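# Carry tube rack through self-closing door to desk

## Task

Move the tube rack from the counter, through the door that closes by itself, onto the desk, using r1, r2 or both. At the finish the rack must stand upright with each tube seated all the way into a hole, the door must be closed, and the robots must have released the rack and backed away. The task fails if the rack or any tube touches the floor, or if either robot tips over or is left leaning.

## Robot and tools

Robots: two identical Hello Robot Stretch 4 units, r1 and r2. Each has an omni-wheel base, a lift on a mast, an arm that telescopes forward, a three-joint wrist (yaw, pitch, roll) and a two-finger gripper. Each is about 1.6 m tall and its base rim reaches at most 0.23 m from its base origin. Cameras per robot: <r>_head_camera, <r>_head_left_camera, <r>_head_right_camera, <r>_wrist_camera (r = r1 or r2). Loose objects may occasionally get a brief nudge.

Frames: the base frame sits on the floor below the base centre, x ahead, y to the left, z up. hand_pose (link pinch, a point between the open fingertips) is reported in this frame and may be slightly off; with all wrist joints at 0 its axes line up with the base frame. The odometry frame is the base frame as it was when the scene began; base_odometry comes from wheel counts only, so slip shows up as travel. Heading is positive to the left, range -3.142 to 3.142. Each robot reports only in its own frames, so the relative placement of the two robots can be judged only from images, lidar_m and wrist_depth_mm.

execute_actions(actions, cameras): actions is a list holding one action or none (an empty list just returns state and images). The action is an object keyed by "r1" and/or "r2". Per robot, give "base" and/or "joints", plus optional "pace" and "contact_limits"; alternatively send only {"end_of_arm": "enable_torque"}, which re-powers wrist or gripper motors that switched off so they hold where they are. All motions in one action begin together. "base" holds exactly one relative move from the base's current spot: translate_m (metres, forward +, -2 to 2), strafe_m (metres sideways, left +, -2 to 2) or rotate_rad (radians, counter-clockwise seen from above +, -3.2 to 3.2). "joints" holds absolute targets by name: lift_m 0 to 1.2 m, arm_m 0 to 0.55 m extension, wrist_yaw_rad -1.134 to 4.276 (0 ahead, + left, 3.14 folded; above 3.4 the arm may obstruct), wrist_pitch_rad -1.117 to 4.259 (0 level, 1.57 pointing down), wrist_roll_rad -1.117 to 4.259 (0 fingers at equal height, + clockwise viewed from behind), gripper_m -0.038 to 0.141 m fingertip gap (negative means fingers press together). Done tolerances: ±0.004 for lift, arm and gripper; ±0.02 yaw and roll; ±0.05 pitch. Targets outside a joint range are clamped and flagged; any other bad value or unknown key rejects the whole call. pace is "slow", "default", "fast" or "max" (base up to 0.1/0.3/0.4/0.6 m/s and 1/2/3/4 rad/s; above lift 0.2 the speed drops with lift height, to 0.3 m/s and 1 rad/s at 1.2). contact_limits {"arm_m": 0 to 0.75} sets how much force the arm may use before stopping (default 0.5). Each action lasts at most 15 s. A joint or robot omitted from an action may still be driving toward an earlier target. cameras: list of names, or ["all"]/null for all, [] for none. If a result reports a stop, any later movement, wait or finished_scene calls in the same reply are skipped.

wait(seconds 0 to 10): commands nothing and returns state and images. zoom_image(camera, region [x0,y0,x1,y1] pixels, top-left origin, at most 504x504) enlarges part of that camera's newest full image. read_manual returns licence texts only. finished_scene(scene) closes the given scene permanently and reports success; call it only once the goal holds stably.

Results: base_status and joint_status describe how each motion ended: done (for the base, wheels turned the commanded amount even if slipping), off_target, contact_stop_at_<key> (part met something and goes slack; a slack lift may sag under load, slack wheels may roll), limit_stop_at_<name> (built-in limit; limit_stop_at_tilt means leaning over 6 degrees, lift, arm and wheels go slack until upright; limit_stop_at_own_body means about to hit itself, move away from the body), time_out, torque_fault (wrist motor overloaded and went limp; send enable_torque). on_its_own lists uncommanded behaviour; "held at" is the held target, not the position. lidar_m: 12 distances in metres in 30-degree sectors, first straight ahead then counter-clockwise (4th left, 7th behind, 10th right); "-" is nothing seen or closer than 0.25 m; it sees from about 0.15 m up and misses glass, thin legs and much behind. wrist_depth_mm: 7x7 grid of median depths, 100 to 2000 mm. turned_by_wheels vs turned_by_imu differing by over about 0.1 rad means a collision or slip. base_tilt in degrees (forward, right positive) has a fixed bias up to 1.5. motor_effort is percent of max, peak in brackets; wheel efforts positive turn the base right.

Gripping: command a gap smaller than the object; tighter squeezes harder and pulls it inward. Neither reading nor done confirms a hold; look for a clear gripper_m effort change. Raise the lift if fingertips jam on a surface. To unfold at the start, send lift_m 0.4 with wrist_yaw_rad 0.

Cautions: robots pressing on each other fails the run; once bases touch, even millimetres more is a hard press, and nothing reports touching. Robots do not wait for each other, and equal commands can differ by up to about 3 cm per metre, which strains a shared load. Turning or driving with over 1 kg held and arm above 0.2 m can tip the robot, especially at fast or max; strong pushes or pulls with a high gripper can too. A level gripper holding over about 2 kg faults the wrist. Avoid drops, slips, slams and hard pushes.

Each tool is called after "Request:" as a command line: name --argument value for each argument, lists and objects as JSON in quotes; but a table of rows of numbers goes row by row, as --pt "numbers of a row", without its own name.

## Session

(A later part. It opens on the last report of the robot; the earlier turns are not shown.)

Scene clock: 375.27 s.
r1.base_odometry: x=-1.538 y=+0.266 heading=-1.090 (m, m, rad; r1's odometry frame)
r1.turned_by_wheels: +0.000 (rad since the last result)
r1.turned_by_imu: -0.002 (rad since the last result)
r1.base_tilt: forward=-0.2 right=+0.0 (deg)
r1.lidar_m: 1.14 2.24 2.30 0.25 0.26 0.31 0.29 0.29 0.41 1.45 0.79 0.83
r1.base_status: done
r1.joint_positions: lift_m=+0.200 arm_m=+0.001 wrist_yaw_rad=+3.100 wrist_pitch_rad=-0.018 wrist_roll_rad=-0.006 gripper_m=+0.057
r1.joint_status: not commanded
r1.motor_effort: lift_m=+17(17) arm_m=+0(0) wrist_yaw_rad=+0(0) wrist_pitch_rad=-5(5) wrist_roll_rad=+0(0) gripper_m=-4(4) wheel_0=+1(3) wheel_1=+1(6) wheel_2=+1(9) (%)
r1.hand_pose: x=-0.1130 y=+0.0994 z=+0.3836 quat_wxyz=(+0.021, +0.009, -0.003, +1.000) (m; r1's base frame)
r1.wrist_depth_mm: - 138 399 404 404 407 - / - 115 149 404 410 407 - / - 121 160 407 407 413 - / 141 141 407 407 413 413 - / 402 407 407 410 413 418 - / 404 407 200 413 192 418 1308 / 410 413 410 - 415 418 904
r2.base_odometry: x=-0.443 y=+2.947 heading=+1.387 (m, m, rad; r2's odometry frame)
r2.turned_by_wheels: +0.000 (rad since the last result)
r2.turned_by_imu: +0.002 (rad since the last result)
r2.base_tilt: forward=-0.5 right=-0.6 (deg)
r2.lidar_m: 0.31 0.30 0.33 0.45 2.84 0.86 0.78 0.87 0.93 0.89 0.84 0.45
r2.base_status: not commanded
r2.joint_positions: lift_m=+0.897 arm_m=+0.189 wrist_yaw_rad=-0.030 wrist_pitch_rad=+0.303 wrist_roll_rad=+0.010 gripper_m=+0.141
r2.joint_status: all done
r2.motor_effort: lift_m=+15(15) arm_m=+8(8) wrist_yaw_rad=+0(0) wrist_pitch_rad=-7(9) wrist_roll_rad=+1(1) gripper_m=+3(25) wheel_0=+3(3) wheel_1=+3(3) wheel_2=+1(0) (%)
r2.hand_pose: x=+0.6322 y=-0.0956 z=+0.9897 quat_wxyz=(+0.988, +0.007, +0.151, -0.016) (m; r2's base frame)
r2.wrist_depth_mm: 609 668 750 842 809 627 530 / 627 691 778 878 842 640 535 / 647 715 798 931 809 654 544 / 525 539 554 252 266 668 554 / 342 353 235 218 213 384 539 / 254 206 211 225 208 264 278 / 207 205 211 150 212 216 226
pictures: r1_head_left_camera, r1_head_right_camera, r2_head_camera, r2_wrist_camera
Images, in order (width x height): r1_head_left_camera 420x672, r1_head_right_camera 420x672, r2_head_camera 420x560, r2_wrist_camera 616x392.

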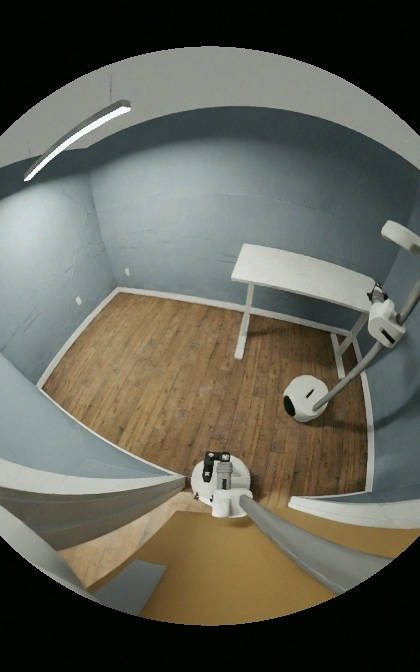

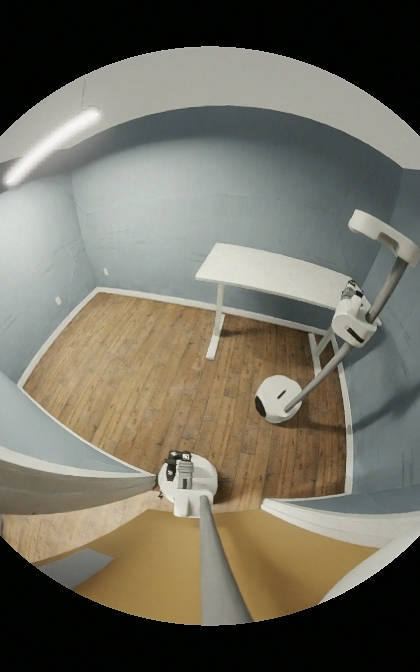

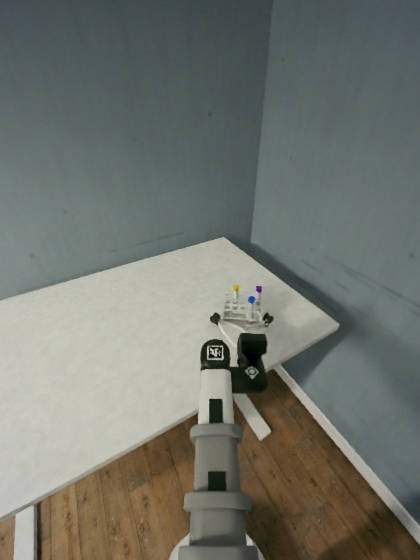

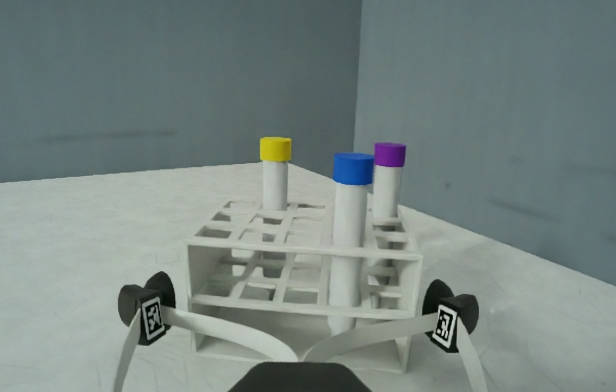

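Request:
execute_actions --actions '[]'

Scene clock: 383.97 s.
r1.base_odometry: x=-1.538 y=+0.266 heading=-1.090 (m, m, rad; r1's odometry frame)
r1.turned_by_wheels: +0.000 (rad since the last result)
r1.turned_by_imu: -0.001 (rad since the last result)
r1.base_tilt: forward=-0.3 right=+0.0 (deg)
r1.lidar_m: 1.12 2.22 2.30 0.25 0.28 0.25 - 0.25 0.36 1.46 0.78 0.82
r1.base_status: done
r1.joint_positions: lift_m=+0.200 arm_m=+0.001 wrist_yaw_rad=+3.100 wrist_pitch_rad=-0.018 wrist_roll_rad=-0.006 gripper_m=+0.057
r1.joint_status: not commanded
r1.motor_effort: lift_m=+17(17) arm_m=+0(0) wrist_yaw_rad=-1(0) wrist_pitch_rad=-5(5) wrist_roll_rad=+0(0) gripper_m=-3(4) wheel_0=+0(3) wheel_1=+0(6) wheel_2=+1(9) (%)
r1.hand_pose: x=-0.1130 y=+0.0993 z=+0.3836 quat_wxyz=(+0.021, +0.009, -0.003, +1.000) (m; r1's base frame)
r1.wrist_depth_mm: - 138 319 312 307 298 294 / - 115 148 317 306 300 - / - 121 159 317 309 301 - / 141 141 325 317 310 300 - / 345 340 329 319 312 304 1756 / 347 342 199 320 192 303 1098 / 349 343 332 - 312 303 798
r2.base_odometry: x=-0.443 y=+2.947 heading=+1.387 (m, m, rad; r2's odometry frame)
r2.turned_by_wheels: +0.000 (rad since the last result)
r2.turned_by_imu: +0.001 (rad since the last result)
r2.base_tilt: forward=-0.6 right=-0.6 (deg)
r2.lidar_m: 0.33 0.29 0.32 0.46 2.85 0.89 0.79 0.86 0.91 0.90 0.85 0.46
r2.base_status: not commanded
r2.joint_positions: lift_m=+0.897 arm_m=+0.189 wrist_yaw_rad=-0.030 wrist_pitch_rad=+0.303 wrist_roll_rad=+0.010 gripper_m=+0.141
r2.joint_status: all done
r2.motor_effort: lift_m=+15(15) arm_m=+8(8) wrist_yaw_rad=+1(0) wrist_pitch_rad=-7(9) wrist_roll_rad=+1(1) gripper_m=+1(25) wheel_0=+3(3) wheel_1=+3(3) wheel_2=+1(0) (%)
r2.hand_pose: x=+0.6322 y=-0.0956 z=+0.9897 quat_wxyz=(+0.988, +0.007, +0.151, -0.016) (m; r2's base frame)
r2.wrist_depth_mm: 603 676 750 842 820 621 525 / 627 691 778 878 831 640 535 / 647 723 809 917 809 654 549 / 525 535 559 252 266 661 554 / 343 351 235 217 212 384 544 / 253 206 211 224 208 264 278 / 207 205 211 151 213 216 226
pictures: r1_head_camera, r1_head_left_camera, r1_head_right_camera, r1_wrist_camera, r2_head_camera, r2_head_left_camera, r2_head_right_camera, r2_wrist_camera
Images, in order (width x height): r1_head_camera 420x560, r1_head_left_camera 420x672, r1_head_right_camera 420x672, r1_wrist_camera 616x392, r2_head_camera 420x560, r2_head_left_camera 420x672, r2_head_right_camera 420x672, r2_wrist_camera 616x392.

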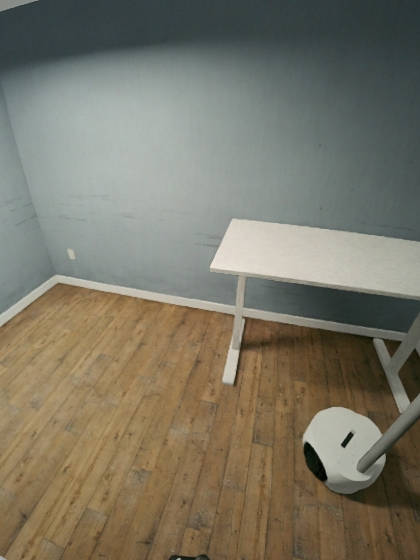

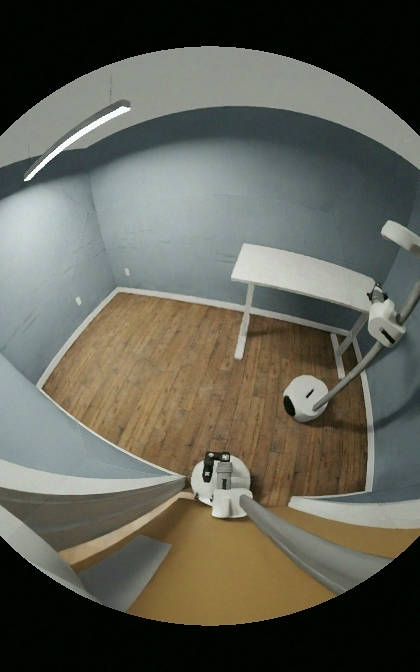

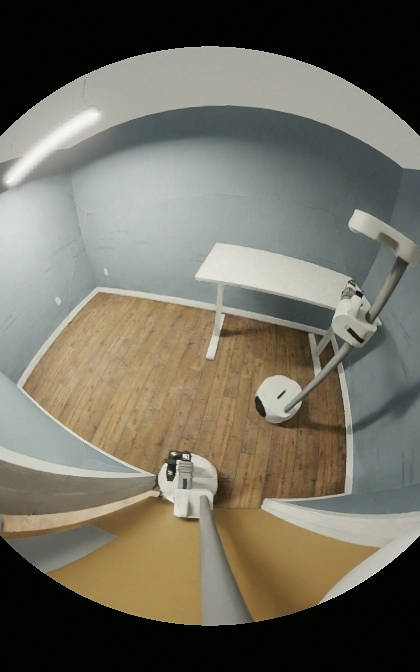

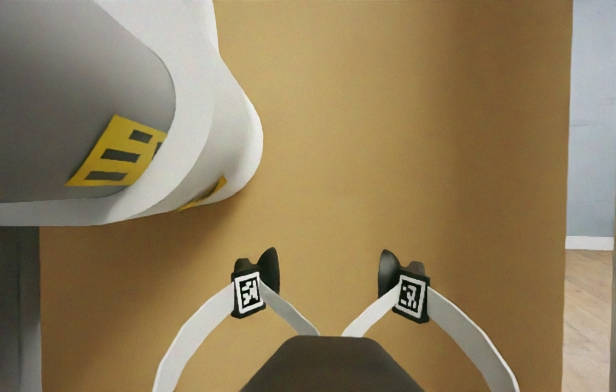

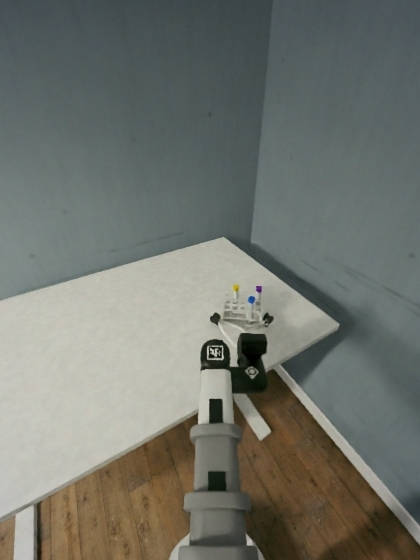

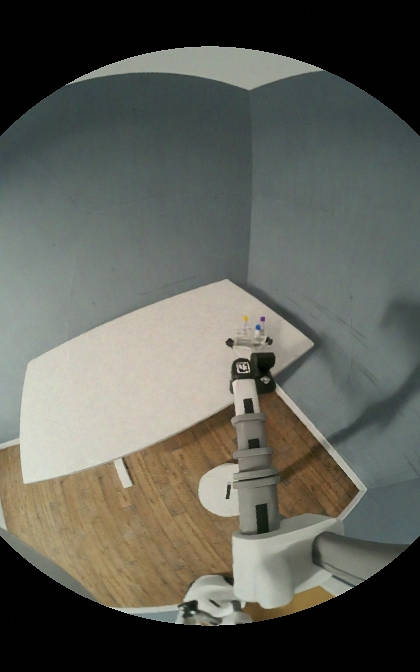

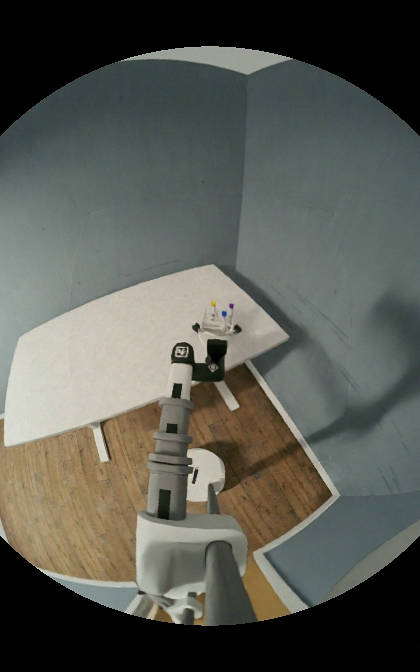

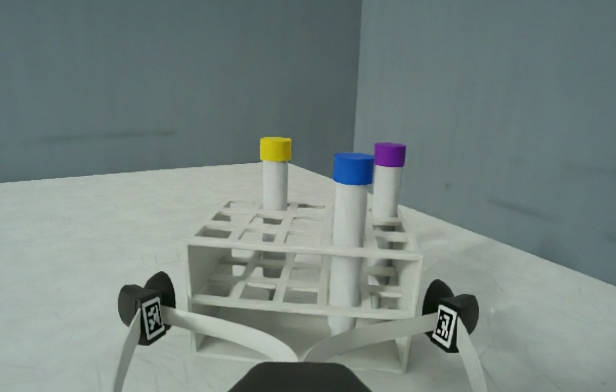

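Request:
execute_actions --actions '[{"r1": {"base": {"translate_m": 0.25}, "pace": "slow"}, "r2": {"base": {"translate_m": -0.13}, "joints": {"arm_m": 0.004}}}]'

Scene clock: 396.37 s.
r1.base_odometry: x=-1.422 y=+0.045 heading=-1.090 (m, m, rad; r1's odometry frame)
r1.turned_by_wheels: +0.000 (rad since the last result)
r1.turned_by_imu: -0.002 (rad since the last result)
r1.base_tilt: forward=-0.3 right=+0.0 (deg)
r1.lidar_m: 0.89 1.97 2.24 0.66 0.35 0.38 0.37 0.45 0.74 0.60 0.53 0.90
r1.base_status: done
r1.joint_positions: lift_m=+0.200 arm_m=+0.001 wrist_yaw_rad=+3.100 wrist_pitch_rad=-0.018 wrist_roll_rad=-0.006 gripper_m=+0.057
r1.joint_status: not commanded
r1.motor_effort: lift_m=+17(17) arm_m=+0(0) wrist_yaw_rad=+1(1) wrist_pitch_rad=-5(5) wrist_roll_rad=+0(0) gripper_m=-3(3) wheel_0=+1(4) wheel_1=+2(3) wheel_2=-2(5) (%)
r1.hand_pose: x=-0.1130 y=+0.0993 z=+0.3836 quat_wxyz=(+0.021, +0.009, -0.003, +1.000) (m; r1's base frame)
r1.wrist_depth_mm: - 138 504 488 462 366 345 / - 115 149 488 462 366 347 / - 121 160 496 462 362 349 / 141 141 508 492 466 359 347 / 580 554 525 496 466 357 353 / 580 559 200 492 192 357 351 / 585 564 530 - 466 355 357
r2.base_odometry: x=-0.467 y=+2.819 heading=+1.386 (m, m, rad; r2's odometry frame)
r2.turned_by_wheels: +0.000 (rad since the last result)
r2.turned_by_imu: +0.002 (rad since the last result)
r2.base_tilt: forward=-0.6 right=-0.7 (deg)
r2.lidar_m: 0.42 0.41 0.43 0.65 2.73 0.51 0.59 0.76 0.81 0.96 0.92 0.60
r2.base_status: done
r2.joint_positions: lift_m=+0.897 arm_m=+0.005 wrist_yaw_rad=-0.030 wrist_pitch_rad=+0.302 wrist_roll_rad=+0.010 gripper_m=+0.141
r2.joint_status: all done
r2.motor_effort: lift_m=+15(15) arm_m=-8(8) wrist_yaw_rad=+0(1) wrist_pitch_rad=-5(6) wrist_roll_rad=+1(1) gripper_m=+1(2) wheel_0=-2(6) wheel_1=-1(8) wheel_2=-1(8) (%)
r2.hand_pose: x=+0.4489 y=-0.0957 z=+0.9897 quat_wxyz=(+0.988, +0.007, +0.150, -0.016) (m; r2's base frame)
r2.wrist_depth_mm: 820 904 1008 1138 1025 778 654 / 842 931 1042 1205 1042 798 668 / 866 946 1025 564 1060 820 676 / 530 544 559 554 603 759 683 / 347 357 366 375 418 798 699 / 255 206 298 866 1078 778 707 / 976 1098 1229 150 1138 809 723
pictures: r1_head_camera, r1_head_left_camera, r1_head_right_camera, r1_wrist_camera, r2_head_camera, r2_head_left_camera, r2_head_right_camera, r2_wrist_camera
Images, in order (width x height): r1_head_camera 420x560, r1_head_left_camera 420x672, r1_head_right_camera 420x672, r1_wrist_camera 616x392, r2_head_camera 420x560, r2_head_left_camera 420x672, r2_head_right_camera 420x672, r2_wrist_camera 616x392.

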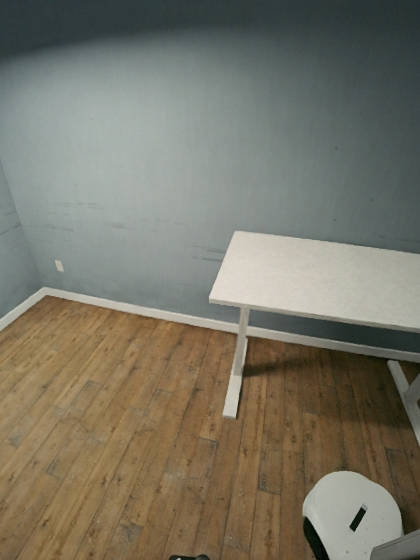

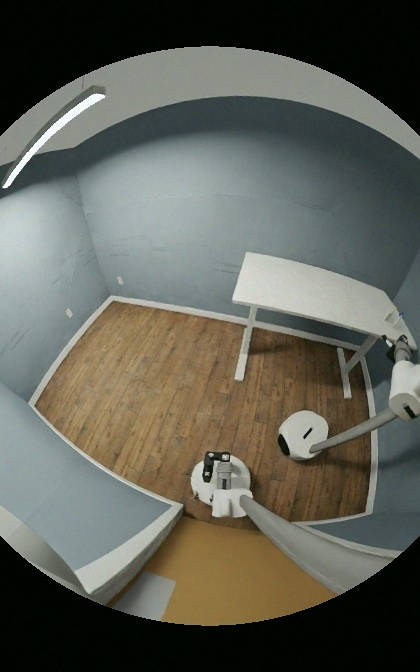

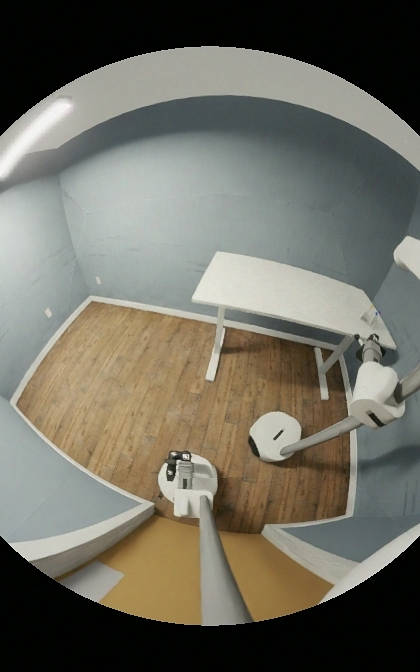

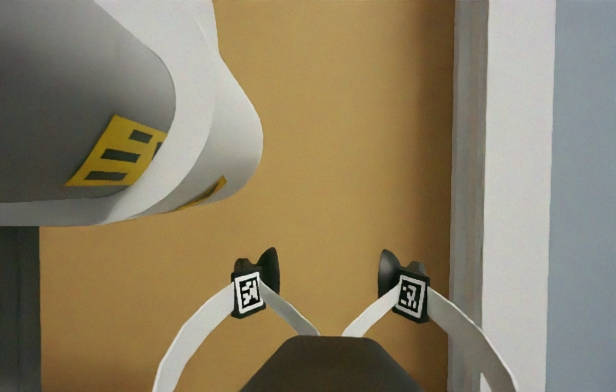

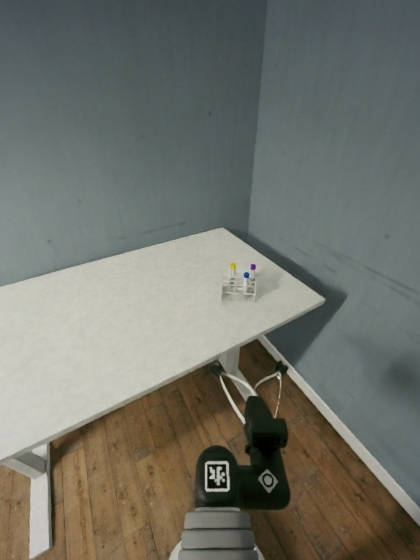

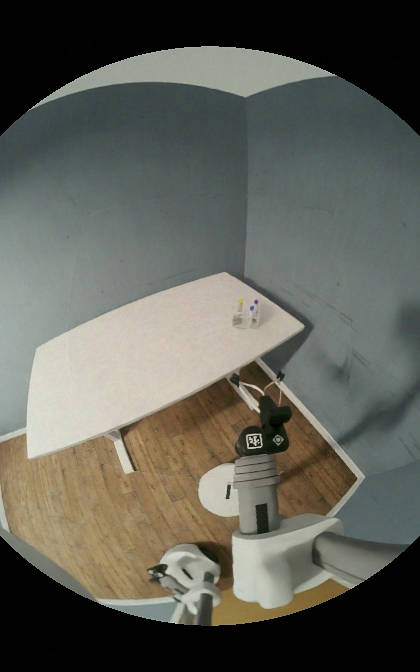

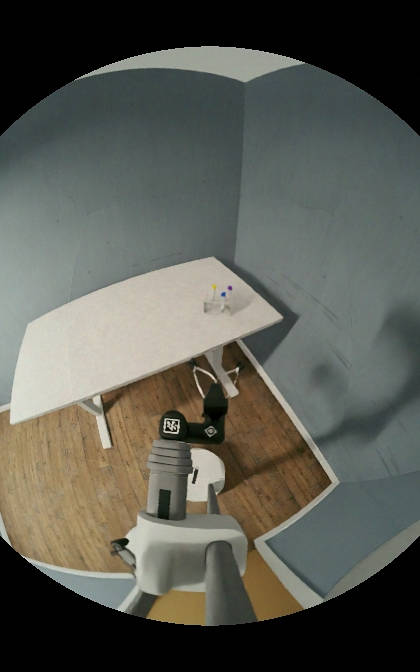

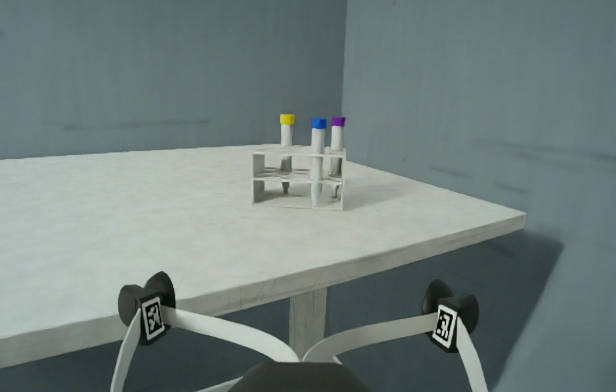

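Let me check the tubes closely and confirm the door has fully shut.

Request:
zoom_image --camera "r2_wrist_camera" --region '[220, 90, 380, 230]'

Request:
execute_actions --actions '[]' --cameras '["r1_wrist_camera", "r1_head_left_camera", "r1_head_right_camera", "r2_wrist_camera"]'

Region (220, 90, 380, 230) of r2_wrist_camera's 616x392 image, scaled by 3.150; it fills the top 441 rows of this view, and the rest is white.

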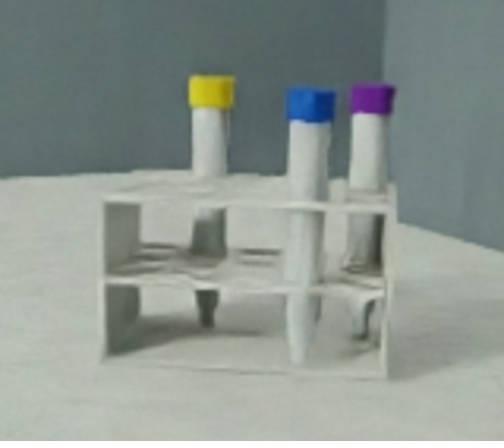

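Scene clock: 401.87 s.
r1.base_odometry: x=-1.422 y=+0.045 heading=-1.090 (m, m, rad; r1's odometry frame)
r1.turned_by_wheels: +0.000 (rad since the last result)
r1.turned_by_imu: +0.000 (rad since the last result)
r1.base_tilt: forward=-0.3 right=+0.0 (deg)
r1.lidar_m: 0.89 1.96 2.24 0.66 0.35 0.36 0.37 0.45 0.75 0.58 0.52 0.89
r1.base_status: done
r1.joint_positions: lift_m=+0.200 arm_m=+0.001 wrist_yaw_rad=+3.100 wrist_pitch_rad=-0.018 wrist_roll_rad=-0.006 gripper_m=+0.057
r1.joint_status: not commanded
r1.motor_effort: lift_m=+17(17) arm_m=+0(0) wrist_yaw_rad=+0(1) wrist_pitch_rad=-6(5) wrist_roll_rad=+0(0) gripper_m=-4(3) wheel_0=+1(4) wheel_1=+2(3) wheel_2=-2(5) (%)
r1.hand_pose: x=-0.1130 y=+0.0993 z=+0.3836 quat_wxyz=(+0.021, +0.009, -0.003, +1.000) (m; r1's base frame)
r1.wrist_depth_mm: - 138 504 488 459 366 345 / - 115 149 488 462 366 349 / - 121 159 492 462 362 347 / 141 141 512 492 466 357 351 / 580 559 521 492 462 359 351 / 580 554 199 496 192 357 351 / 585 564 525 - 466 355 355
r2.base_odometry: x=-0.467 y=+2.819 heading=+1.386 (m, m, rad; r2's odometry frame)
r2.turned_by_wheels: +0.000 (rad since the last result)
r2.turned_by_imu: +0.001 (rad since the last result)
r2.base_tilt: forward=-0.6 right=-0.6 (deg)
r2.lidar_m: 0.43 0.41 0.44 0.65 2.73 0.52 0.55 0.76 0.79 0.94 0.92 0.61
r2.base_status: done
r2.joint_positions: lift_m=+0.897 arm_m=+0.005 wrist_yaw_rad=-0.030 wrist_pitch_rad=+0.302 wrist_roll_rad=+0.010 gripper_m=+0.141
r2.joint_status: all done
r2.motor_effort: lift_m=+15(15) arm_m=-8(8) wrist_yaw_rad=+0(1) wrist_pitch_rad=-6(6) wrist_roll_rad=+1(1) gripper_m=+0(2) wheel_0=-2(6) wheel_1=-1(8) wheel_2=-1(8) (%)
r2.hand_pose: x=+0.4489 y=-0.0957 z=+0.9897 quat_wxyz=(+0.988, +0.007, +0.150, -0.016) (m; r2's base frame)
r2.wrist_depth_mm: 820 904 1008 1138 1025 778 661 / 842 931 1060 1182 1042 798 668 / 866 946 1025 564 1060 809 683 / 530 544 554 554 603 750 691 / 347 355 368 375 415 788 707 / 256 206 298 866 1078 778 707 / 976 1078 1229 150 1138 809 723
pictures: r1_head_left_camera, r1_head_right_camera, r1_wrist_camera, r2_wrist_camera
Images, in order (width x height): r1_head_left_camera 420x672, r1_head_right_camera 420x672, r1_wrist_camera 616x392, r2_wrist_camera 616x392.

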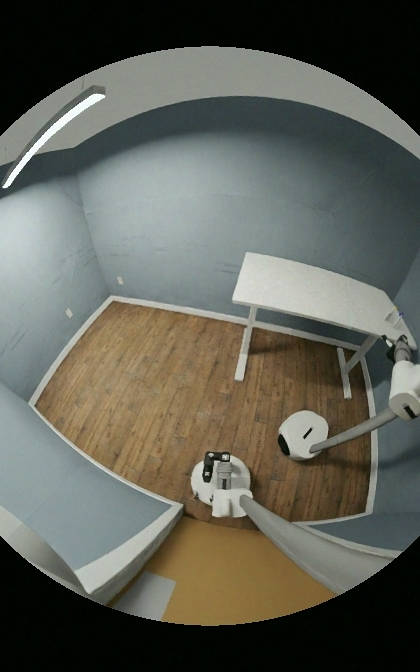

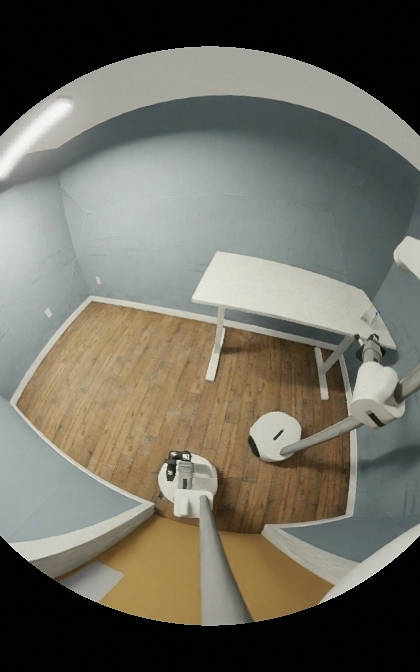

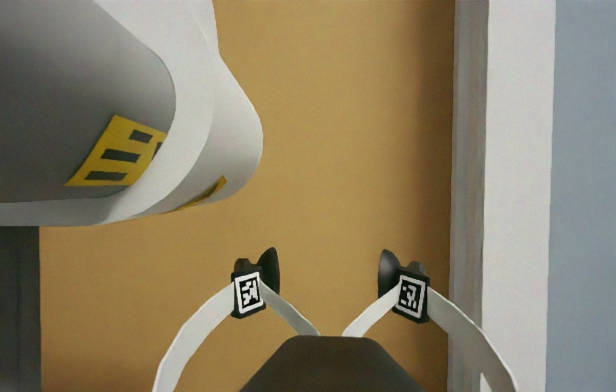

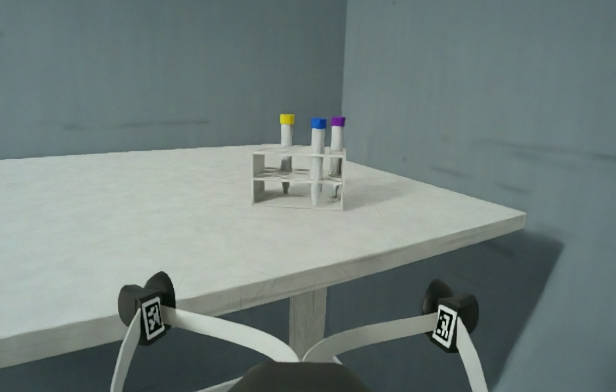

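The door is shut against its jamb, the rack stands upright on the desk with all three tubes seated, and both robots are clear.

Request:
finished_scene --scene 2

The scene is finished: the task was done.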